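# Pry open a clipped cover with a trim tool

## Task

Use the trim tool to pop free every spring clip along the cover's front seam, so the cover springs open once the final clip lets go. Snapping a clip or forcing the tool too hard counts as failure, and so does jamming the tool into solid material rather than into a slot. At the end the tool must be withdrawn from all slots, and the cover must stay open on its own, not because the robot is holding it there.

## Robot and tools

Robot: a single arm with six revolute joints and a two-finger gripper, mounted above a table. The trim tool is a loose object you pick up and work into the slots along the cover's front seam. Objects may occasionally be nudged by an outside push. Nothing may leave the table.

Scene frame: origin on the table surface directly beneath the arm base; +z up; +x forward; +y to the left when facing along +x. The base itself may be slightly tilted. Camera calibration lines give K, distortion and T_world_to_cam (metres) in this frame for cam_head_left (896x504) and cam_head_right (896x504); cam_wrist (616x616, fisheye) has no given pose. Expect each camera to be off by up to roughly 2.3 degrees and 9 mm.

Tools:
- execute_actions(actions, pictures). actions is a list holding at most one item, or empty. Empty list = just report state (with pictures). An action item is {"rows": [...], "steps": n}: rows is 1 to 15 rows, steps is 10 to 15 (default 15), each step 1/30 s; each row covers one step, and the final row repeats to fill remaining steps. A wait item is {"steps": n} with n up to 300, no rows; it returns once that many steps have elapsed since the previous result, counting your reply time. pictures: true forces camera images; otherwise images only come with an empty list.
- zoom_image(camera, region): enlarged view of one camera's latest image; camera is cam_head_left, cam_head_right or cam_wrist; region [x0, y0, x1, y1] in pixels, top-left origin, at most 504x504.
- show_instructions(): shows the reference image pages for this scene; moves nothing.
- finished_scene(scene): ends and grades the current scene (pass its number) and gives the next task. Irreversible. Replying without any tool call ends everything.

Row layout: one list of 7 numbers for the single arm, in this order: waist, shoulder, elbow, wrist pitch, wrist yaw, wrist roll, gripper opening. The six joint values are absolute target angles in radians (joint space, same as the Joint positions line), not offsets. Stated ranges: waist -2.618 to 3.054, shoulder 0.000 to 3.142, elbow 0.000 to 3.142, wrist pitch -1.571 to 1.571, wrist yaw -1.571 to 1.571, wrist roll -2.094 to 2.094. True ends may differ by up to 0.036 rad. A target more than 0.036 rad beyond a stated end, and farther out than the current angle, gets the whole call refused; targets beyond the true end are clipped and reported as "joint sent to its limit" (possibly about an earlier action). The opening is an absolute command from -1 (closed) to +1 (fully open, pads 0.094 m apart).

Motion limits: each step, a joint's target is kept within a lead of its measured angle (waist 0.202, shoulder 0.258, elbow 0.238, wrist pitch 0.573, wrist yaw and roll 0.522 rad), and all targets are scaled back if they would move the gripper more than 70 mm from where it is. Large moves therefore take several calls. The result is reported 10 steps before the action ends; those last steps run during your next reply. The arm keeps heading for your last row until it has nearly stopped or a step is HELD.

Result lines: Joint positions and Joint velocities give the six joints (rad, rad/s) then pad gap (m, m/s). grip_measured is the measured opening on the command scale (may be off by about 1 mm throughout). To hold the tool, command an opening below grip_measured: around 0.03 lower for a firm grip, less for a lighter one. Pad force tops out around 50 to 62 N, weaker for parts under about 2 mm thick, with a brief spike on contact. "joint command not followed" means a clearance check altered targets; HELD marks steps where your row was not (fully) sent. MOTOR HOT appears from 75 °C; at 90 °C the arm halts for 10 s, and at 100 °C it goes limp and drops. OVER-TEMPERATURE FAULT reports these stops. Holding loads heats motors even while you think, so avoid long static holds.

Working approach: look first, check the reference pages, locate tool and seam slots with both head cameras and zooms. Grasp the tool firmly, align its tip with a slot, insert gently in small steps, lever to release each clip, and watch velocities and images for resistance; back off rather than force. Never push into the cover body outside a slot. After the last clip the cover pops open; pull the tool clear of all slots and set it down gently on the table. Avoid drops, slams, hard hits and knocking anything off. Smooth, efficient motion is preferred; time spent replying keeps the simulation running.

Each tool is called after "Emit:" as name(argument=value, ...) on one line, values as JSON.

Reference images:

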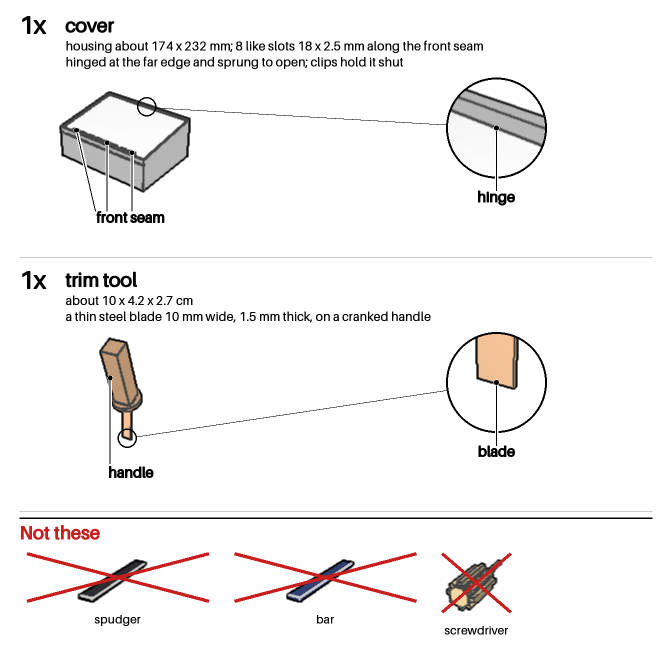

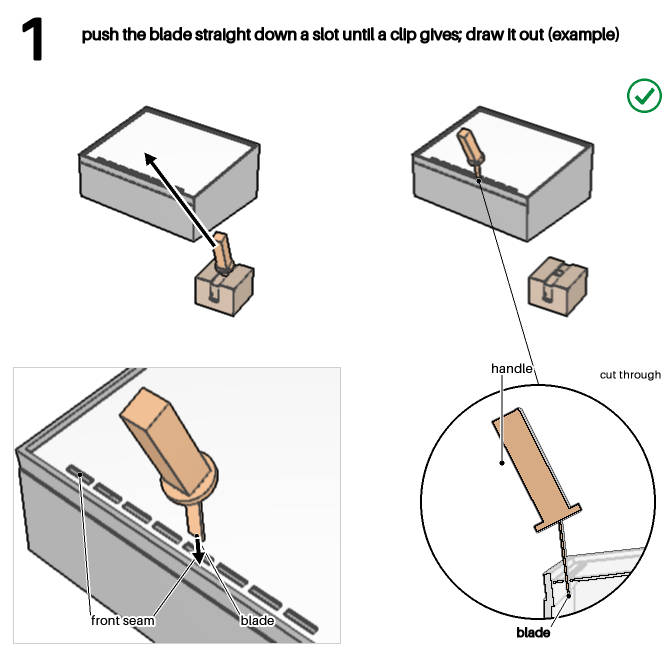

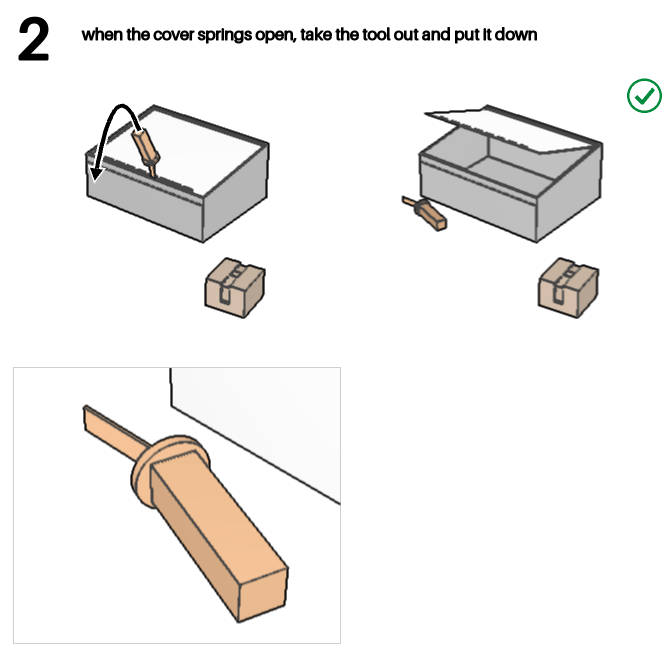

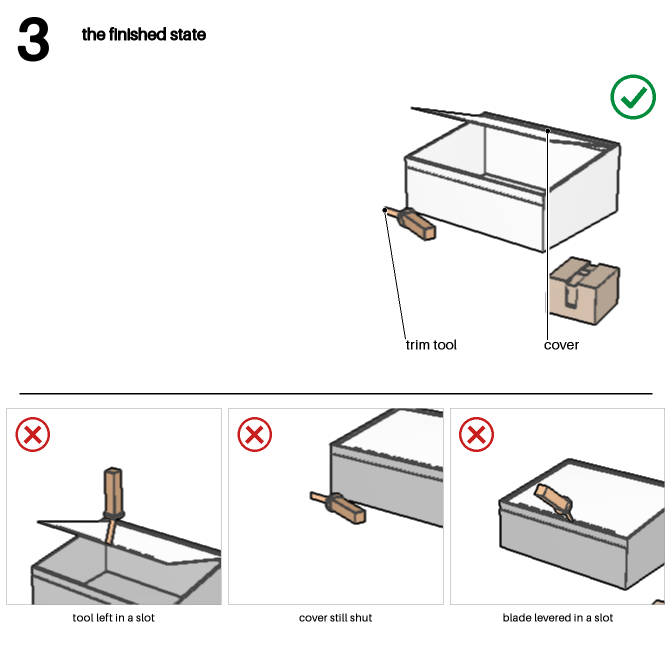

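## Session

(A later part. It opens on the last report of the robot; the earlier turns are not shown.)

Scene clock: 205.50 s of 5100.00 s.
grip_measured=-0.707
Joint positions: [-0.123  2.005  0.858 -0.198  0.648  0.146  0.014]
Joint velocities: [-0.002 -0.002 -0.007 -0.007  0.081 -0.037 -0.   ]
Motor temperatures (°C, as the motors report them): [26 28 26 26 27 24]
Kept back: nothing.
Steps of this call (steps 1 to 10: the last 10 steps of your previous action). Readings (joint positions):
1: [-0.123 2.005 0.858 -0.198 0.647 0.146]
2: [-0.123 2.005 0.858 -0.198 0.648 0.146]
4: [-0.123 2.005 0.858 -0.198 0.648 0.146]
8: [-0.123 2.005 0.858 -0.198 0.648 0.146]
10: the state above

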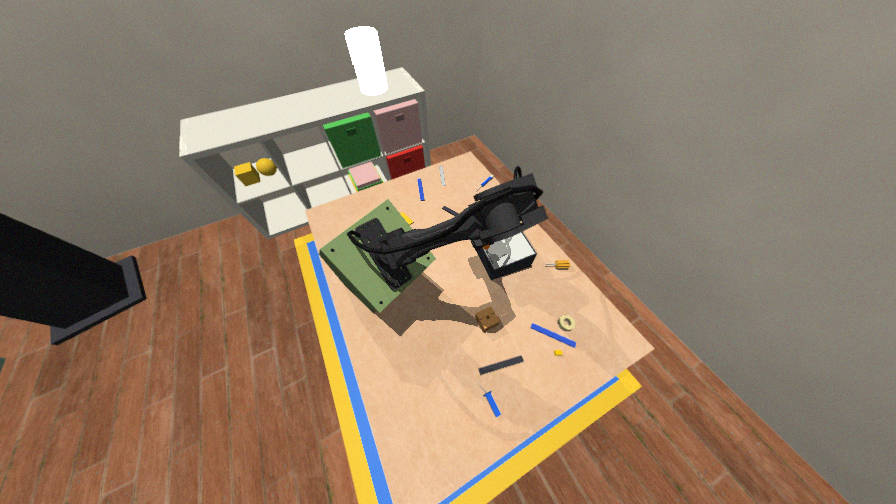

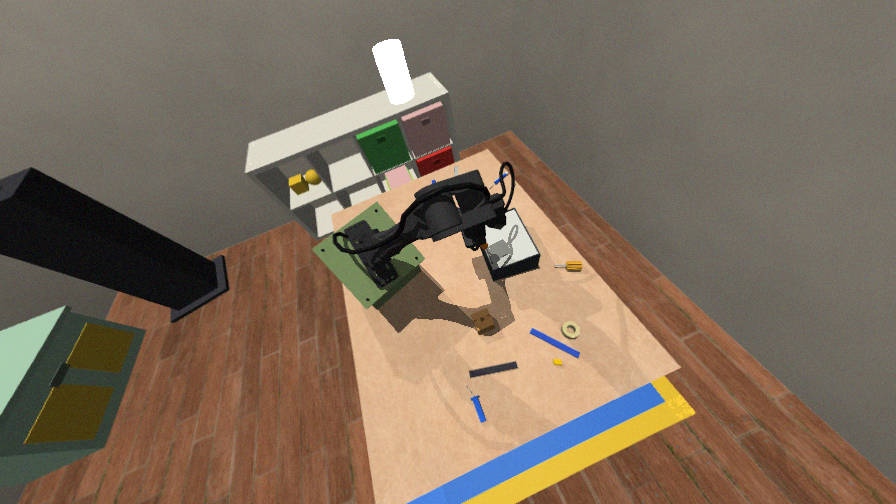

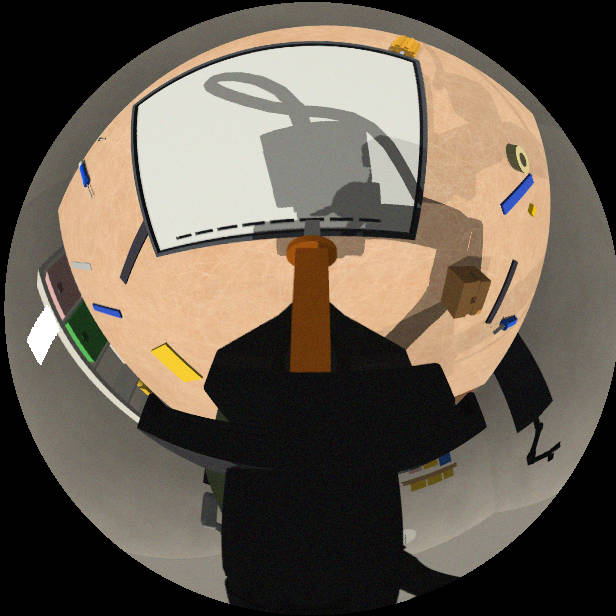

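Emit:
execute_actions(actions=[{"rows":[[-0.140,2.005,0.84,-0.190,0.657,0.155,-0.745],[-0.146,2.005,0.84,-0.190,0.657,0.155,-0.745],[-0.146,2.005,0.84,-0.190,0.657,0.155,-0.745],[-0.142,2.005,0.84,-0.190,0.657,0.155,-0.745],[-0.138,2.005,0.84,-0.190,0.657,0.155,-0.745]],"steps":12}])

Emit:
execute_actions(actions=[])

Emit:
zoom_image(camera="cam_wrist", region=[275,195,350,245])

Scene clock: 206.70 s of 5100.00 s.
grip_measured=-0.707
Joint positions: [-0.127  2.005  0.858 -0.198  0.648  0.146  0.014]
Joint velocities: [-0.1   -0.007  0.002  0.022 -0.051  0.081 -0.001]
Motor temperatures (°C, as the motors report them): [26 28 26 26 27 24]
Steps of this call (steps 1 to 15: the robot went on to your last target; steps 16 to 34: nothing new was sent; steps 35 to 36: the first 2 steps of this action). Readings (joint positions):
35: [-0.124 2.005 0.858 -0.198 0.648 0.146]
36: the state above

Scene clock: 207.03 s of 5100.00 s.
grip_measured=-0.707
Joint positions: [-0.139  2.005  0.858 -0.198  0.648  0.146  0.014]
Joint velocities: [-0.007  0.002 -0.002  0.037 -0.007 -0.051  0.   ]
Motor temperatures (°C, as the motors report them): [26 28 26 26 27 24]
Kept back: nothing.
Steps of this call (steps 1 to 10: the last 10 steps of your previous action). Readings (joint positions):
1: [-0.131 2.005 0.858 -0.198 0.648 0.146]
2: [-0.136 2.005 0.858 -0.198 0.648 0.146]
4: [-0.139 2.005 0.858 -0.198 0.648 0.146]
8: [-0.139 2.005 0.858 -0.198 0.648 0.146]
10: the state above

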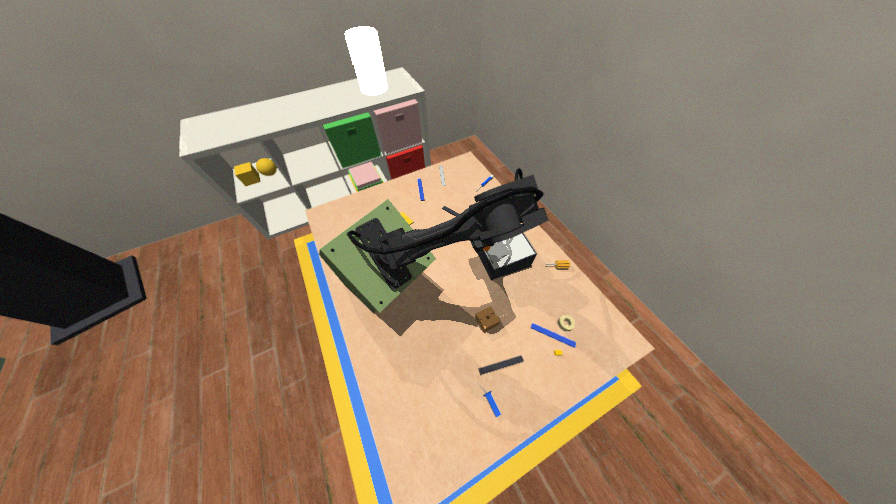

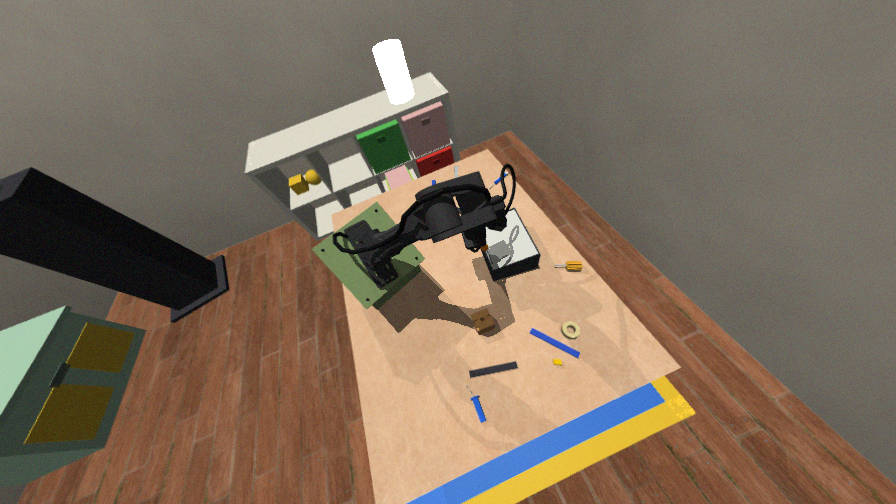

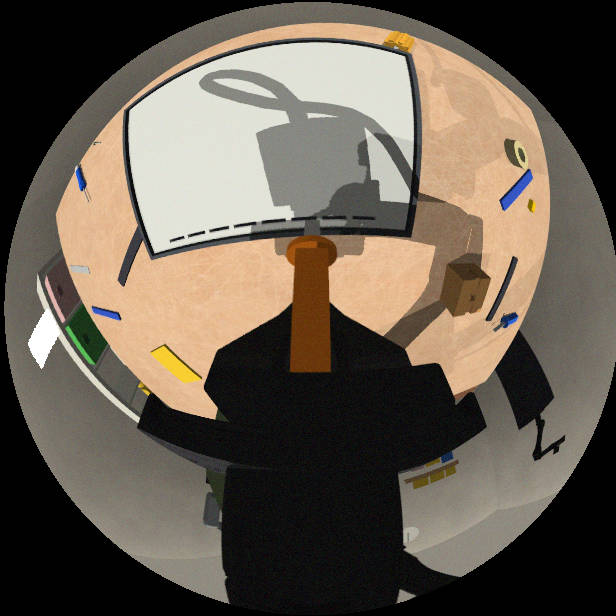

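Region (275, 195, 350, 245) of cam_wrist's 616x616 image, scaled by 6.720, with more detail than that image has.

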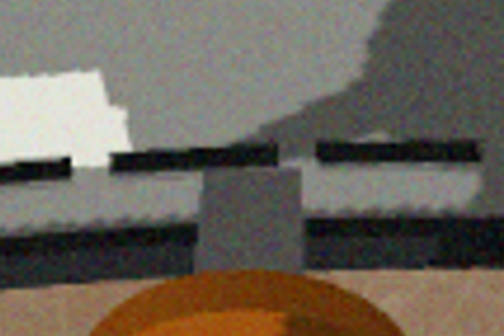

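Emit:
execute_actions(actions=[{"rows":[[-0.108,2.005,0.84,-0.190,0.657,0.155,-0.745],[-0.110,2.005,0.84,-0.190,0.657,0.155,-0.745],[-0.121,2.005,0.84,-0.190,0.657,0.155,-0.745],[-0.122,2.005,0.84,-0.190,0.657,0.155,-0.745]],"steps":12}])

Emit:
execute_actions(actions=[])

Emit:
zoom_image(camera="cam_wrist", region=[275,195,350,245])

Scene clock: 207.63 s of 5100.00 s.
grip_measured=-0.707
Joint positions: [-0.136  2.005  0.858 -0.198  0.649  0.146  0.014]
Joint velocities: [ 0.071 -0.002  0.002  0.022 -0.051  0.022  0.001]
Motor temperatures (°C, as the motors report them): [26 29 26 26 27 24]
Steps of this call (steps 1 to 16: the robot went on to your last target; steps 17 to 18: the first 2 steps of this action). Readings (joint positions):
17: [-0.138 2.005 0.858 -0.198 0.649 0.146]
18: the state above

Scene clock: 207.97 s of 5100.00 s.
grip_measured=-0.707
Joint positions: [-0.134  2.005  0.858 -0.198  0.649  0.146  0.014]
Joint velocities: [-0.002  0.007  0.002  0.007 -0.037  0.051  0.   ]
Motor temperatures (°C, as the motors report them): [26 29 26 26 27 24]
Kept back: nothing.
Steps of this call (steps 1 to 10: the last 10 steps of your previous action). Readings (joint positions):
1: [-0.134 2.005 0.858 -0.198 0.649 0.146]
2: [-0.134 2.005 0.858 -0.198 0.649 0.146]
4: [-0.134 2.005 0.858 -0.198 0.649 0.146]
8: [-0.134 2.005 0.858 -0.198 0.649 0.146]
10: the state above

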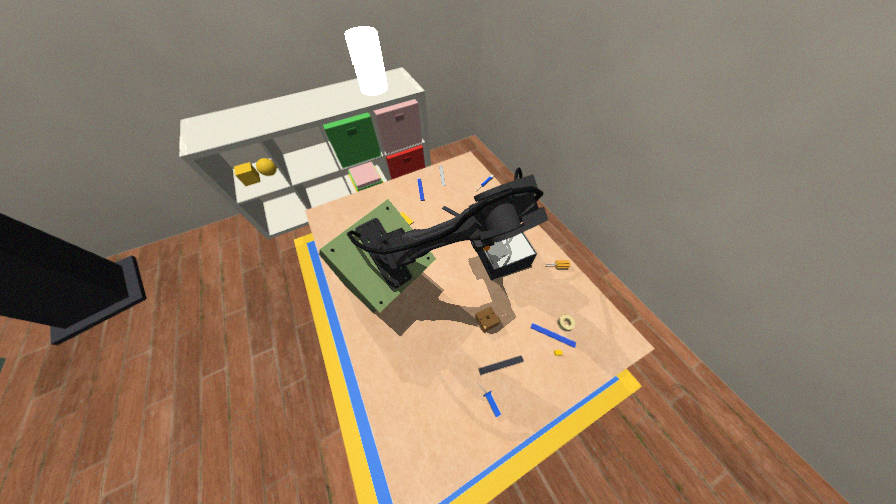

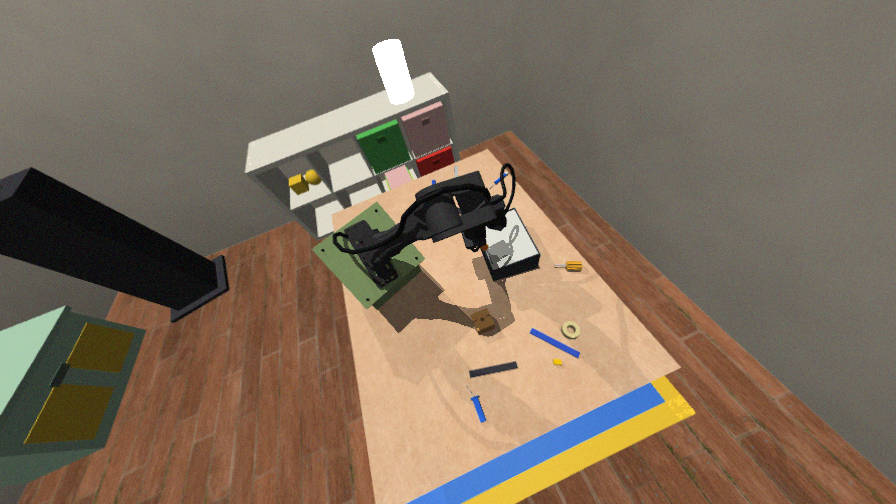

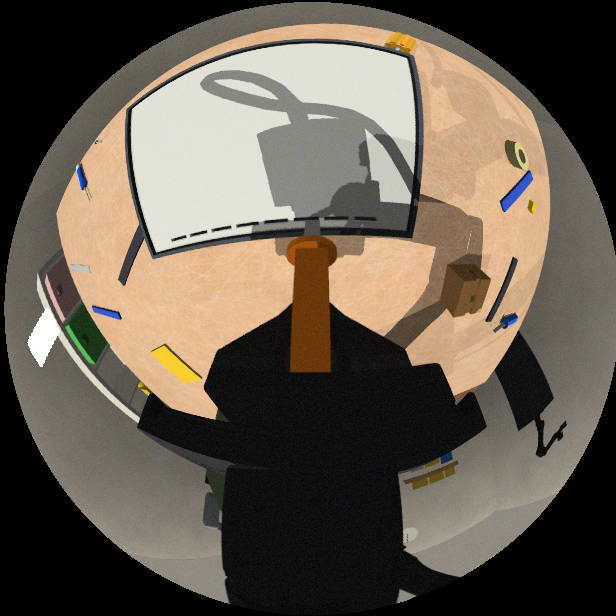

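Region (275, 195, 350, 245) of cam_wrist's 616x616 image, scaled by 6.720, with more detail than that image has.

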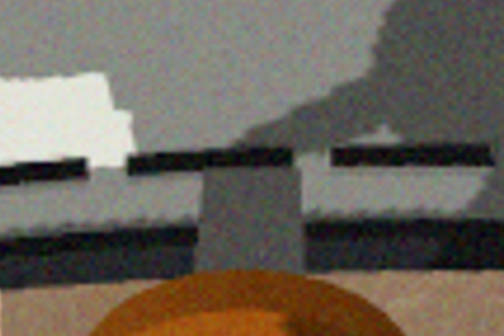

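Emit:
execute_actions(actions=[{"rows":[[-0.106,2.005,0.84,-0.190,0.657,0.155,-0.745],[-0.106,2.005,0.84,-0.190,0.657,0.155,-0.745],[-0.112,2.005,0.84,-0.190,0.657,0.155,-0.745],[-0.117,2.005,0.84,-0.190,0.657,0.155,-0.745]],"steps":12}])

Emit:
execute_actions(actions=[])

Emit:
zoom_image(camera="cam_wrist", region=[275,195,350,245])

Scene clock: 208.53 s of 5100.00 s.
grip_measured=-0.707
Joint positions: [-0.132  2.005  0.858 -0.198  0.649  0.146  0.014]
Joint velocities: [ 0.066 -0.002  0.002  0.007 -0.007 -0.007 -0.   ]
Motor temperatures (°C, as the motors report them): [26 29 26 26 27 24]
Steps of this call (steps 1 to 15: the robot went on to your last target; steps 16 to 17: the first 2 steps of this action). Readings (joint positions):
16: [-0.133 2.005 0.858 -0.198 0.649 0.146]
17: the state above

Scene clock: 208.87 s of 5100.00 s.
grip_measured=-0.707
Joint positions: [-0.129  2.005  0.858 -0.198  0.649  0.146  0.014]
Joint velocities: [-0.007 -0.012  0.012 -0.11   0.007 -0.037  0.001]
Motor temperatures (°C, as the motors report them): [26 29 26 26 27 24]
Kept back: nothing.
Steps of this call (steps 1 to 10: the last 10 steps of your previous action). Readings (joint positions):
1: [-0.130 2.005 0.858 -0.198 0.649 0.146]
2: [-0.129 2.005 0.858 -0.198 0.649 0.146]
4: [-0.129 2.005 0.858 -0.198 0.649 0.146]
8: [-0.129 2.005 0.858 -0.198 0.649 0.146]
10: the state above

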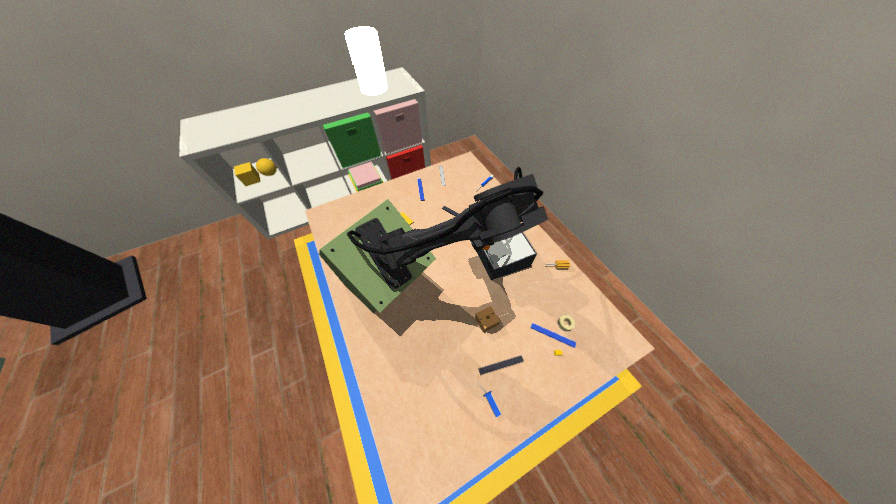

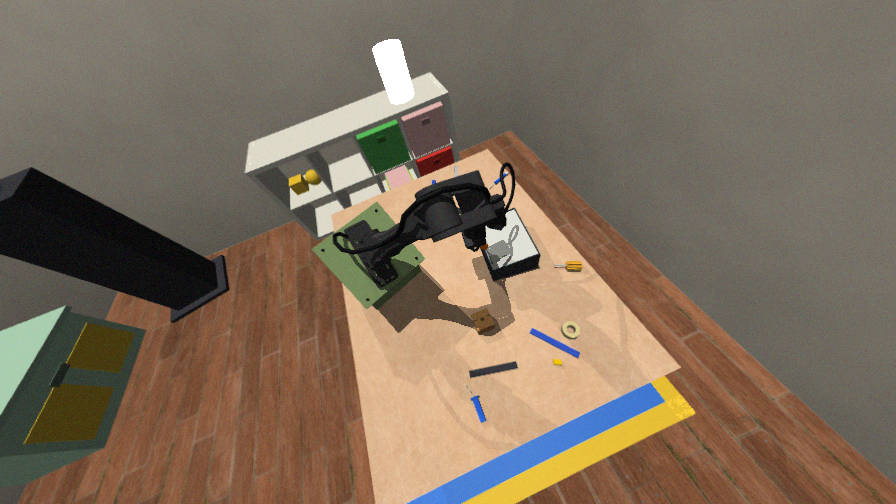

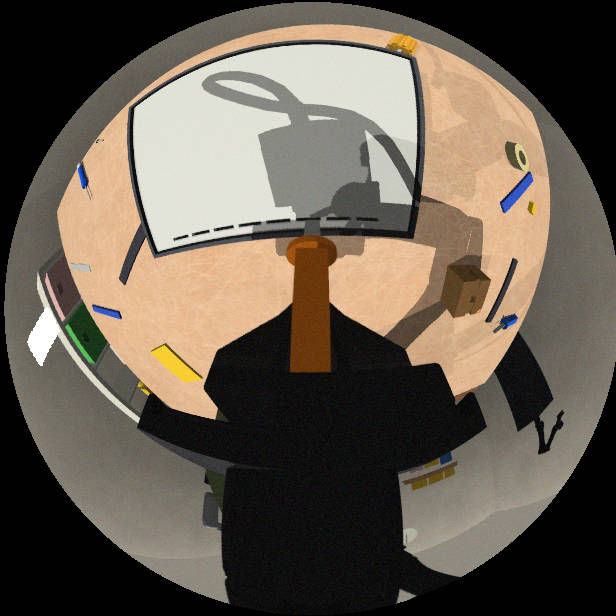

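Region (275, 195, 350, 245) of cam_wrist's 616x616 image, scaled by 6.720, with more detail than that image has.

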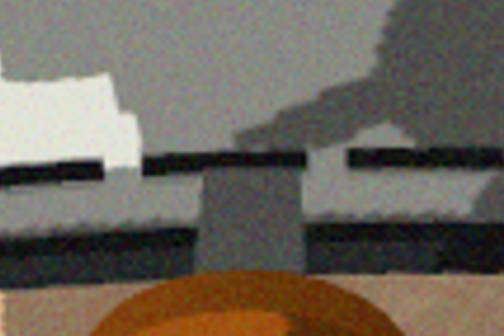

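Emit:
execute_actions(actions=[{"rows":[[-0.117,2.034,0.84,-0.190,0.657,0.155,-0.745],[-0.117,2.034,0.84,-0.190,0.657,0.155,-0.745],[-0.117,2.028,0.84,-0.190,0.657,0.155,-0.745],[-0.117,2.024,0.84,-0.190,0.657,0.155,-0.745]],"steps":12}])

Emit:
execute_actions(actions=[])

Emit:
zoom_image(camera="cam_wrist", region=[275,195,350,245])

Scene clock: 209.77 s of 5100.00 s.
grip_measured=-0.707
Joint positions: [-0.129  2.009  0.858 -0.197  0.649  0.146  0.014]
Joint velocities: [-0.007  0.076 -0.002  0.037 -0.037 -0.022 -0.001]
Motor temperatures (°C, as the motors report them): [26 29 26 26 27 24]
Steps of this call (steps 1 to 15: the robot went on to your last target; steps 16 to 25: nothing new was sent; steps 26 to 27: the first 2 steps of this action). Readings (joint positions):
26: [-0.129 2.007 0.858 -0.198 0.649 0.146]
27: the state above

Scene clock: 210.10 s of 5100.00 s.
grip_measured=-0.707
Joint positions: [-0.129  2.012  0.858 -0.197  0.649  0.146  0.014]
Joint velocities: [-0.007  0.002 -0.022  0.022 -0.007 -0.066  0.001]
Motor temperatures (°C, as the motors report them): [26 29 26 26 27 24]
Kept back: nothing.
Steps of this call (steps 1 to 10: the last 10 steps of your previous action). Readings (joint positions):
1: [-0.129 2.011 0.858 -0.197 0.649 0.146]
2: [-0.129 2.012 0.858 -0.197 0.649 0.146]
4: [-0.129 2.012 0.858 -0.197 0.649 0.146]
8: [-0.129 2.012 0.858 -0.197 0.649 0.146]
10: the state above

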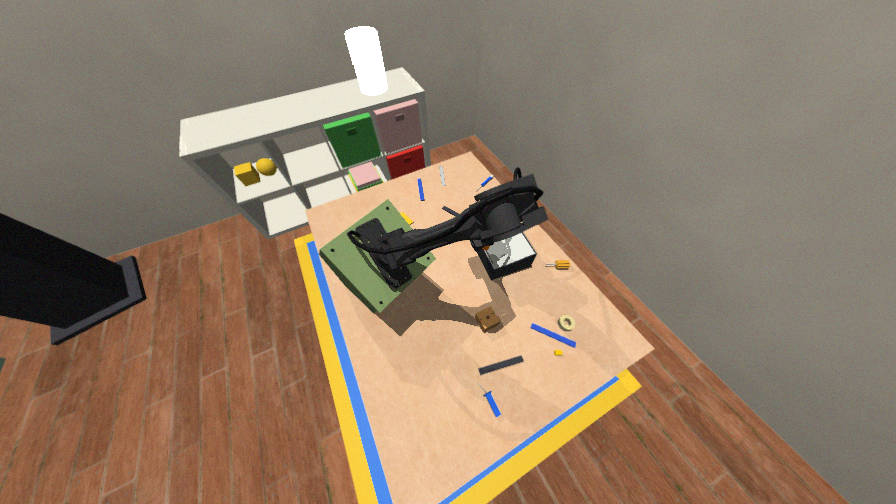

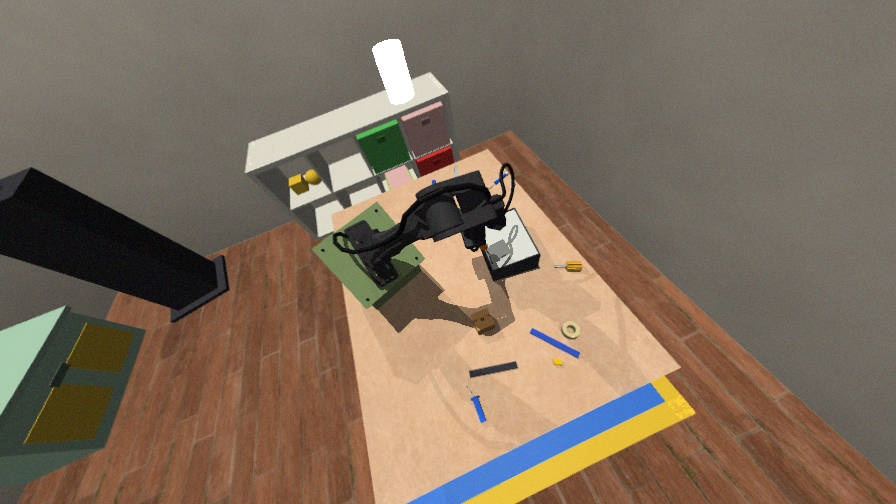

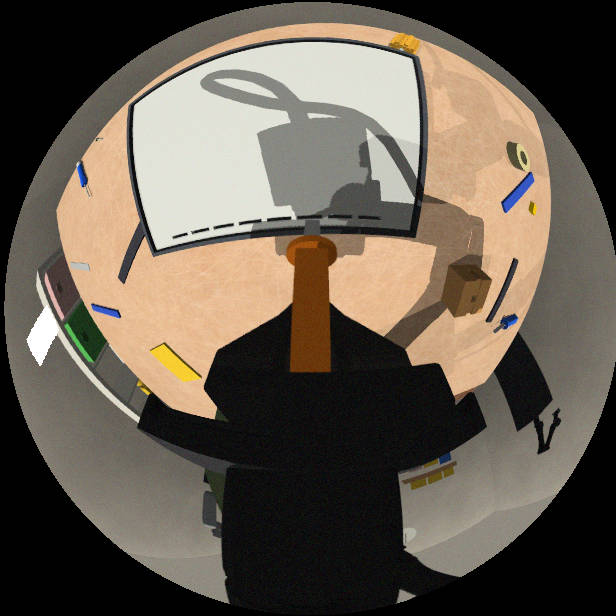

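Region (275, 195, 350, 245) of cam_wrist's 616x616 image, scaled by 6.720, with more detail than that image has.

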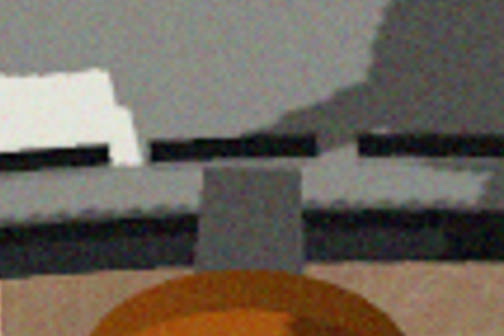

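Emit:
execute_actions(actions=[{"rows":[[-0.117,2.024,0.84,-0.172,0.657,0.155,-0.745],[-0.117,2.024,0.84,-0.174,0.657,0.155,-0.745],[-0.117,2.024,0.84,-0.178,0.657,0.155,-0.745],[-0.117,2.024,0.84,-0.180,0.657,0.155,-0.745]],"steps":12}])

Emit:
execute_actions(actions=[])

Emit:
zoom_image(camera="cam_wrist", region=[275,195,350,245])

Scene clock: 210.90 s of 5100.00 s.
grip_measured=-0.707
Joint positions: [-0.129  2.012  0.858 -0.195  0.649  0.146  0.014]
Joint velocities: [-0.002  0.002  0.007  0.037  0.007 -0.007 -0.   ]
Motor temperatures (°C, as the motors report them): [26 29 26 26 27 24]
Steps of this call (steps 1 to 15: the robot went on to your last target; steps 16 to 22: nothing new was sent; steps 23 to 24: the first 2 steps of this action). Readings (joint positions):
23: [-0.129 2.012 0.858 -0.196 0.649 0.146]
24: the state above

Scene clock: 211.23 s of 5100.00 s.
grip_measured=-0.707
Joint positions: [-0.129  2.012  0.858 -0.194  0.649  0.146  0.014]
Joint velocities: [ 0.007 -0.012 -0.007  0.081  0.007  0.007  0.   ]
Motor temperatures (°C, as the motors report them): [26 29 26 26 27 24]
Kept back: nothing.
Steps of this call (steps 1 to 10: the last 10 steps of your previous action). Readings (joint positions):
1: [-0.129 2.012 0.858 -0.194 0.649 0.146]
2: [-0.129 2.012 0.858 -0.194 0.649 0.146]
4: [-0.129 2.012 0.858 -0.194 0.649 0.146]
8: [-0.129 2.012 0.858 -0.194 0.649 0.146]
10: the state above

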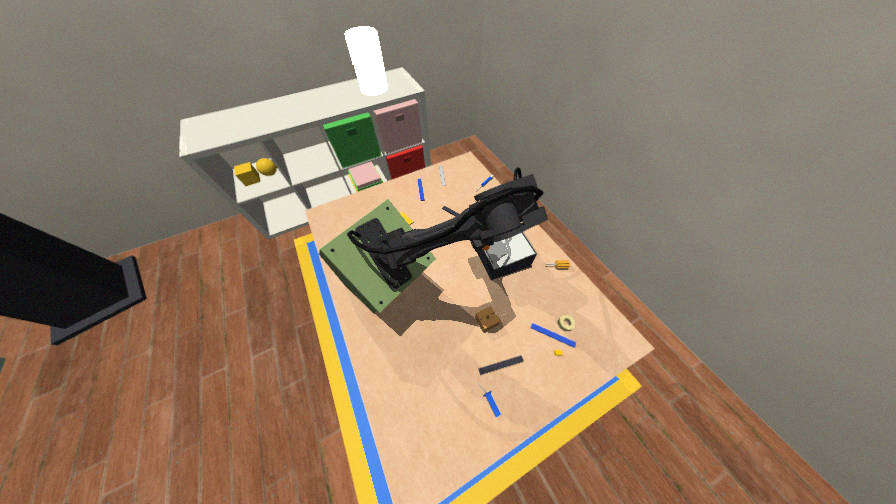

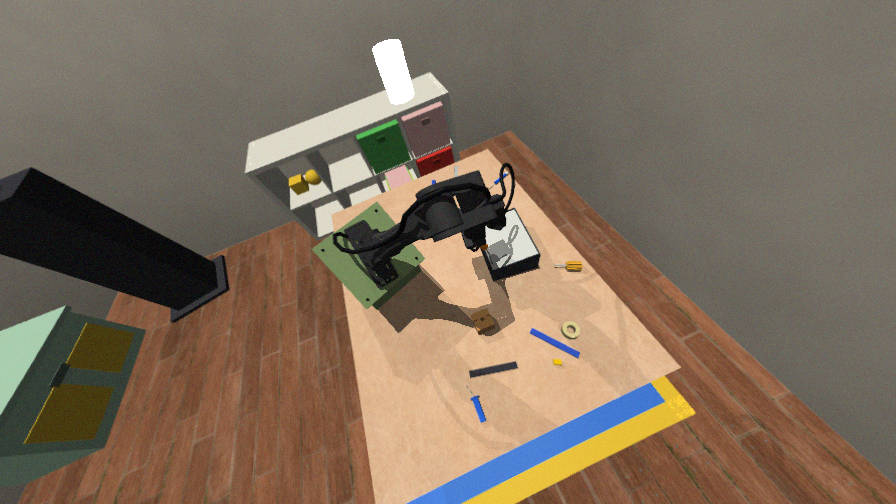

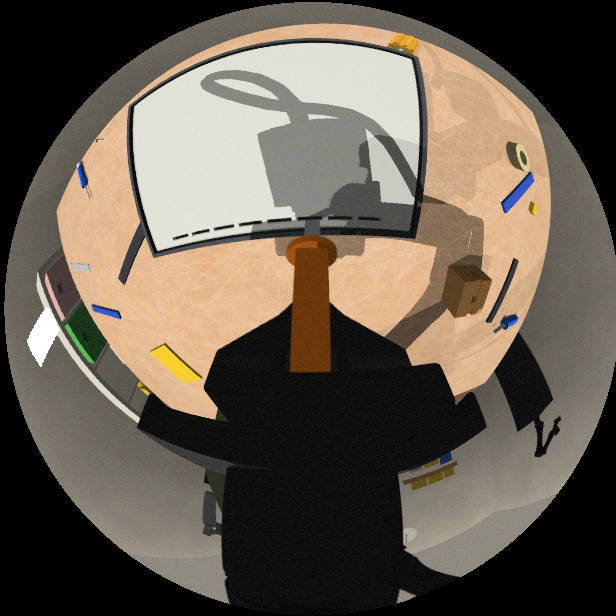

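Region (275, 195, 350, 245) of cam_wrist's 616x616 image, scaled by 6.720, with more detail than that image has.

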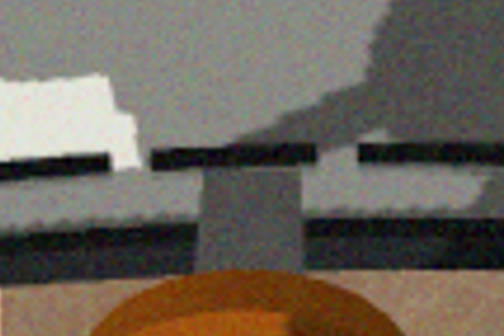

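Emit:
execute_actions(actions=[{"rows":[[-0.144,2.040,0.84,-0.174,0.657,0.155,-0.745],[-0.146,2.040,0.84,-0.172,0.657,0.155,-0.745],[-0.140,2.036,0.84,-0.170,0.657,0.155,-0.745],[-0.137,2.034,0.84,-0.169,0.657,0.155,-0.745],[-0.137,2.034,0.84,-0.168,0.657,0.155,-0.745]],"steps":12}])

Emit:
execute_actions(actions=[])

Emit:
zoom_image(camera="cam_wrist", region=[275,195,350,245])

Scene clock: 213.07 s of 5100.00 s.
grip_measured=-0.707
Joint positions: [-0.132  2.016  0.858 -0.191  0.649  0.146  0.014]
Joint velocities: [-0.066  0.076  0.012  0.051 -0.066 -0.007 -0.001]
Motor temperatures (°C, as the motors report them): [26 29 26 26 27 24]
Steps of this call (steps 1 to 15: the robot went on to your last target; steps 16 to 53: nothing new was sent; steps 54 to 55: the first 2 steps of this action). Readings (joint positions):
54: [-0.130 2.013 0.858 -0.193 0.649 0.146]
55: the state above

Scene clock: 213.40 s of 5100.00 s.
grip_measured=-0.707
Joint positions: [-0.136  2.02   0.858 -0.184  0.649  0.146  0.014]
Joint velocities: [ 0.007  0.002  0.012  0.037  0.007 -0.051  0.   ]
Motor temperatures (°C, as the motors report them): [26 29 26 26 27 24]
Kept back: nothing.
Steps of this call (steps 1 to 10: the last 10 steps of your previous action). Readings (joint positions):
1: [-0.134 2.018 0.858 -0.189 0.649 0.146]
2: [-0.136 2.019 0.858 -0.189 0.649 0.146]
4: [-0.136 2.020 0.858 -0.188 0.649 0.146]
8: [-0.136 2.020 0.858 -0.184 0.649 0.146]
10: the state above

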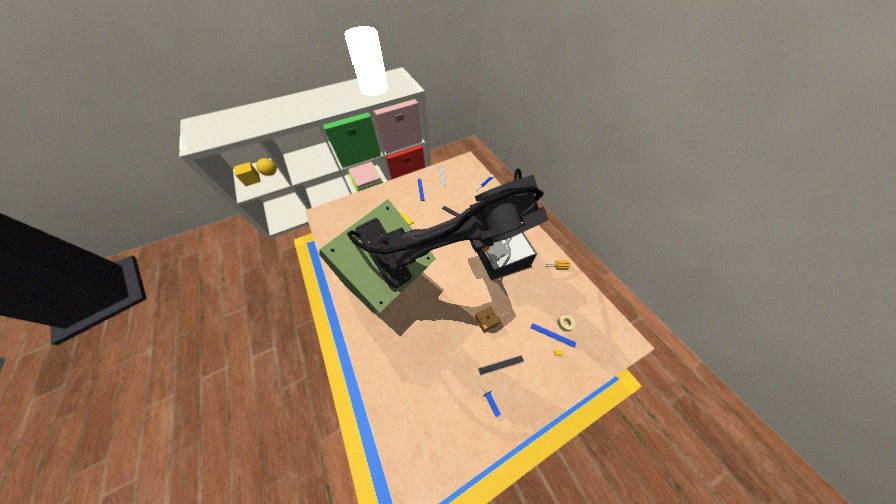

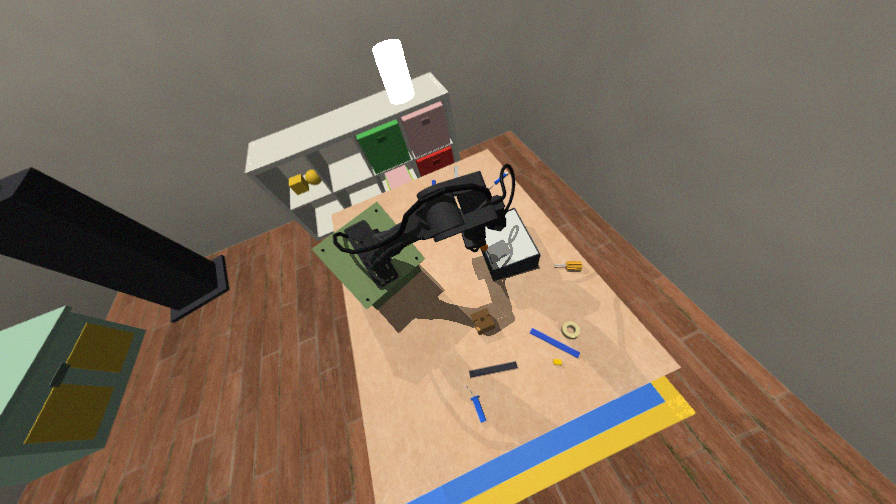

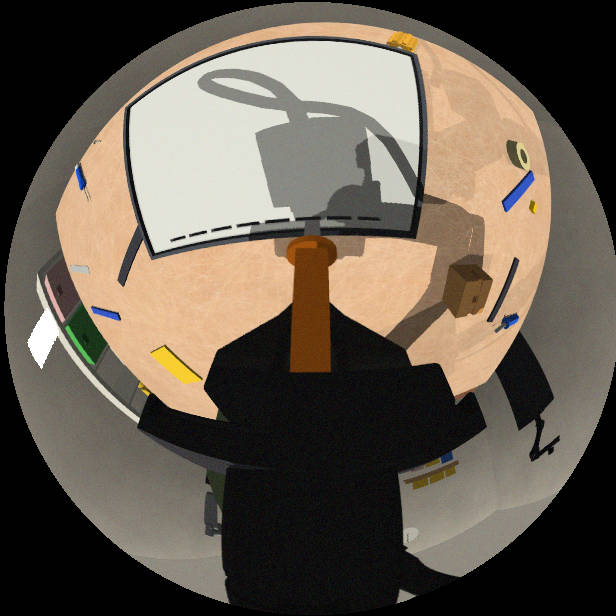

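Region (275, 195, 350, 245) of cam_wrist's 616x616 image, scaled by 6.720, with more detail than that image has.

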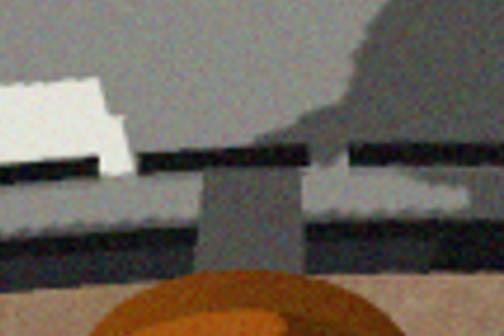

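Emit:
execute_actions(actions=[{"rows":[[-0.137,2.034,0.84,-0.162,0.657,0.155,-0.745],[-0.137,2.034,0.84,-0.163,0.657,0.155,-0.745],[-0.137,2.034,0.84,-0.165,0.657,0.155,-0.745]],"steps":12}])

Emit:
execute_actions(actions=[])

Emit:
zoom_image(camera="cam_wrist", region=[275,195,350,245])

Scene clock: 214.07 s of 5100.00 s.
grip_measured=-0.707
Joint positions: [-0.136  2.02   0.858 -0.181  0.649  0.146  0.014]
Joint velocities: [-0.002  0.007 -0.007  0.022 -0.037 -0.022 -0.   ]
Motor temperatures (°C, as the motors report them): [26 29 26 26 27 24]
Steps of this call (steps 1 to 15: the robot went on to your last target; steps 16 to 18: nothing new was sent; steps 19 to 20: the first 2 steps of this action). Readings (joint positions):
19: [-0.136 2.020 0.858 -0.182 0.649 0.146]
20: the state above

Scene clock: 214.40 s of 5100.00 s.
grip_measured=-0.707
Joint positions: [-0.136  2.02   0.858 -0.18   0.649  0.146  0.014]
Joint velocities: [-0.007 -0.002 -0.007  0.051 -0.007 -0.037 -0.001]
Motor temperatures (°C, as the motors report them): [26 29 26 26 27 24]
Kept back: nothing.
Steps of this call (steps 1 to 10: the last 10 steps of your previous action). Readings (joint positions):
1: [-0.136 2.020 0.858 -0.181 0.649 0.146]
2: [-0.136 2.020 0.858 -0.180 0.649 0.146]
4: [-0.136 2.020 0.858 -0.180 0.649 0.146]
8: [-0.136 2.020 0.858 -0.180 0.649 0.146]
10: the state above

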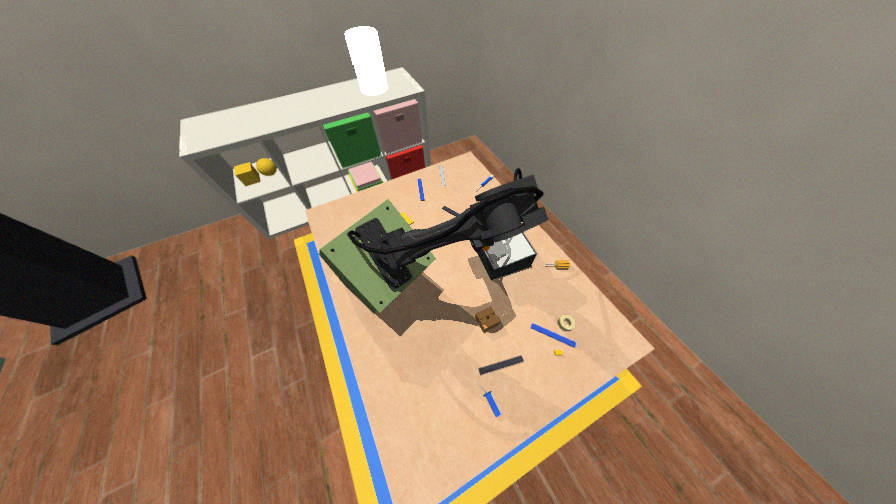

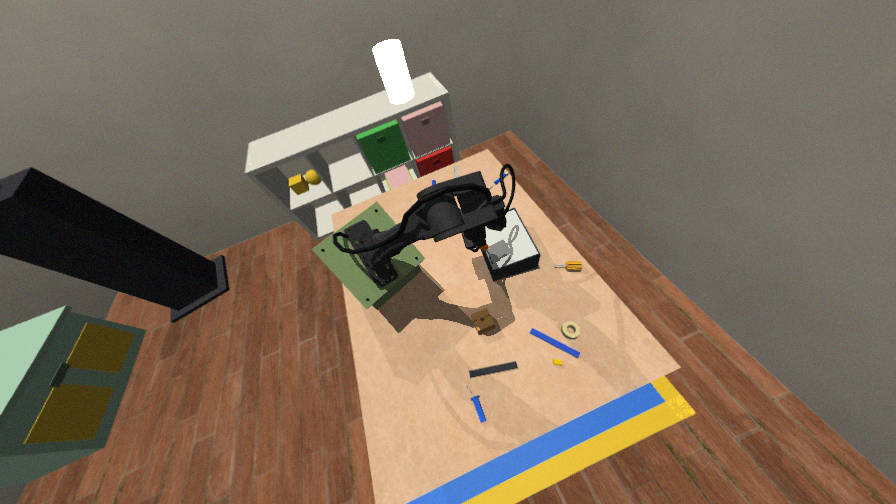

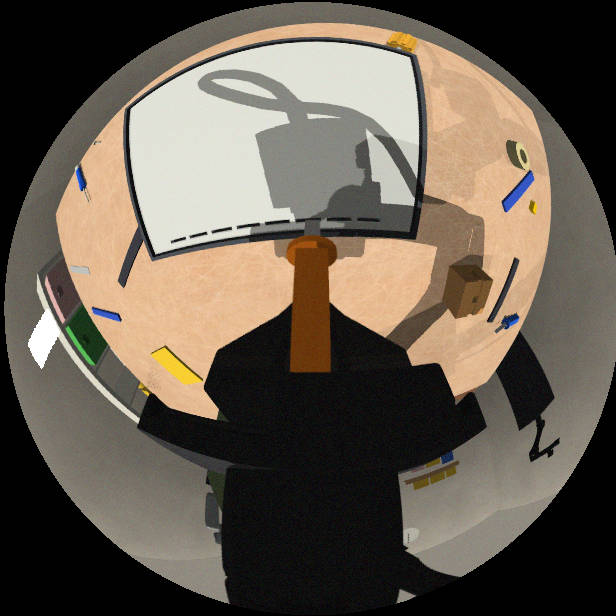

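Region (275, 195, 350, 245) of cam_wrist's 616x616 image, scaled by 6.720, with more detail than that image has.

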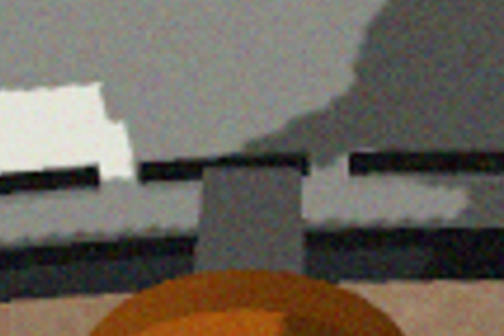

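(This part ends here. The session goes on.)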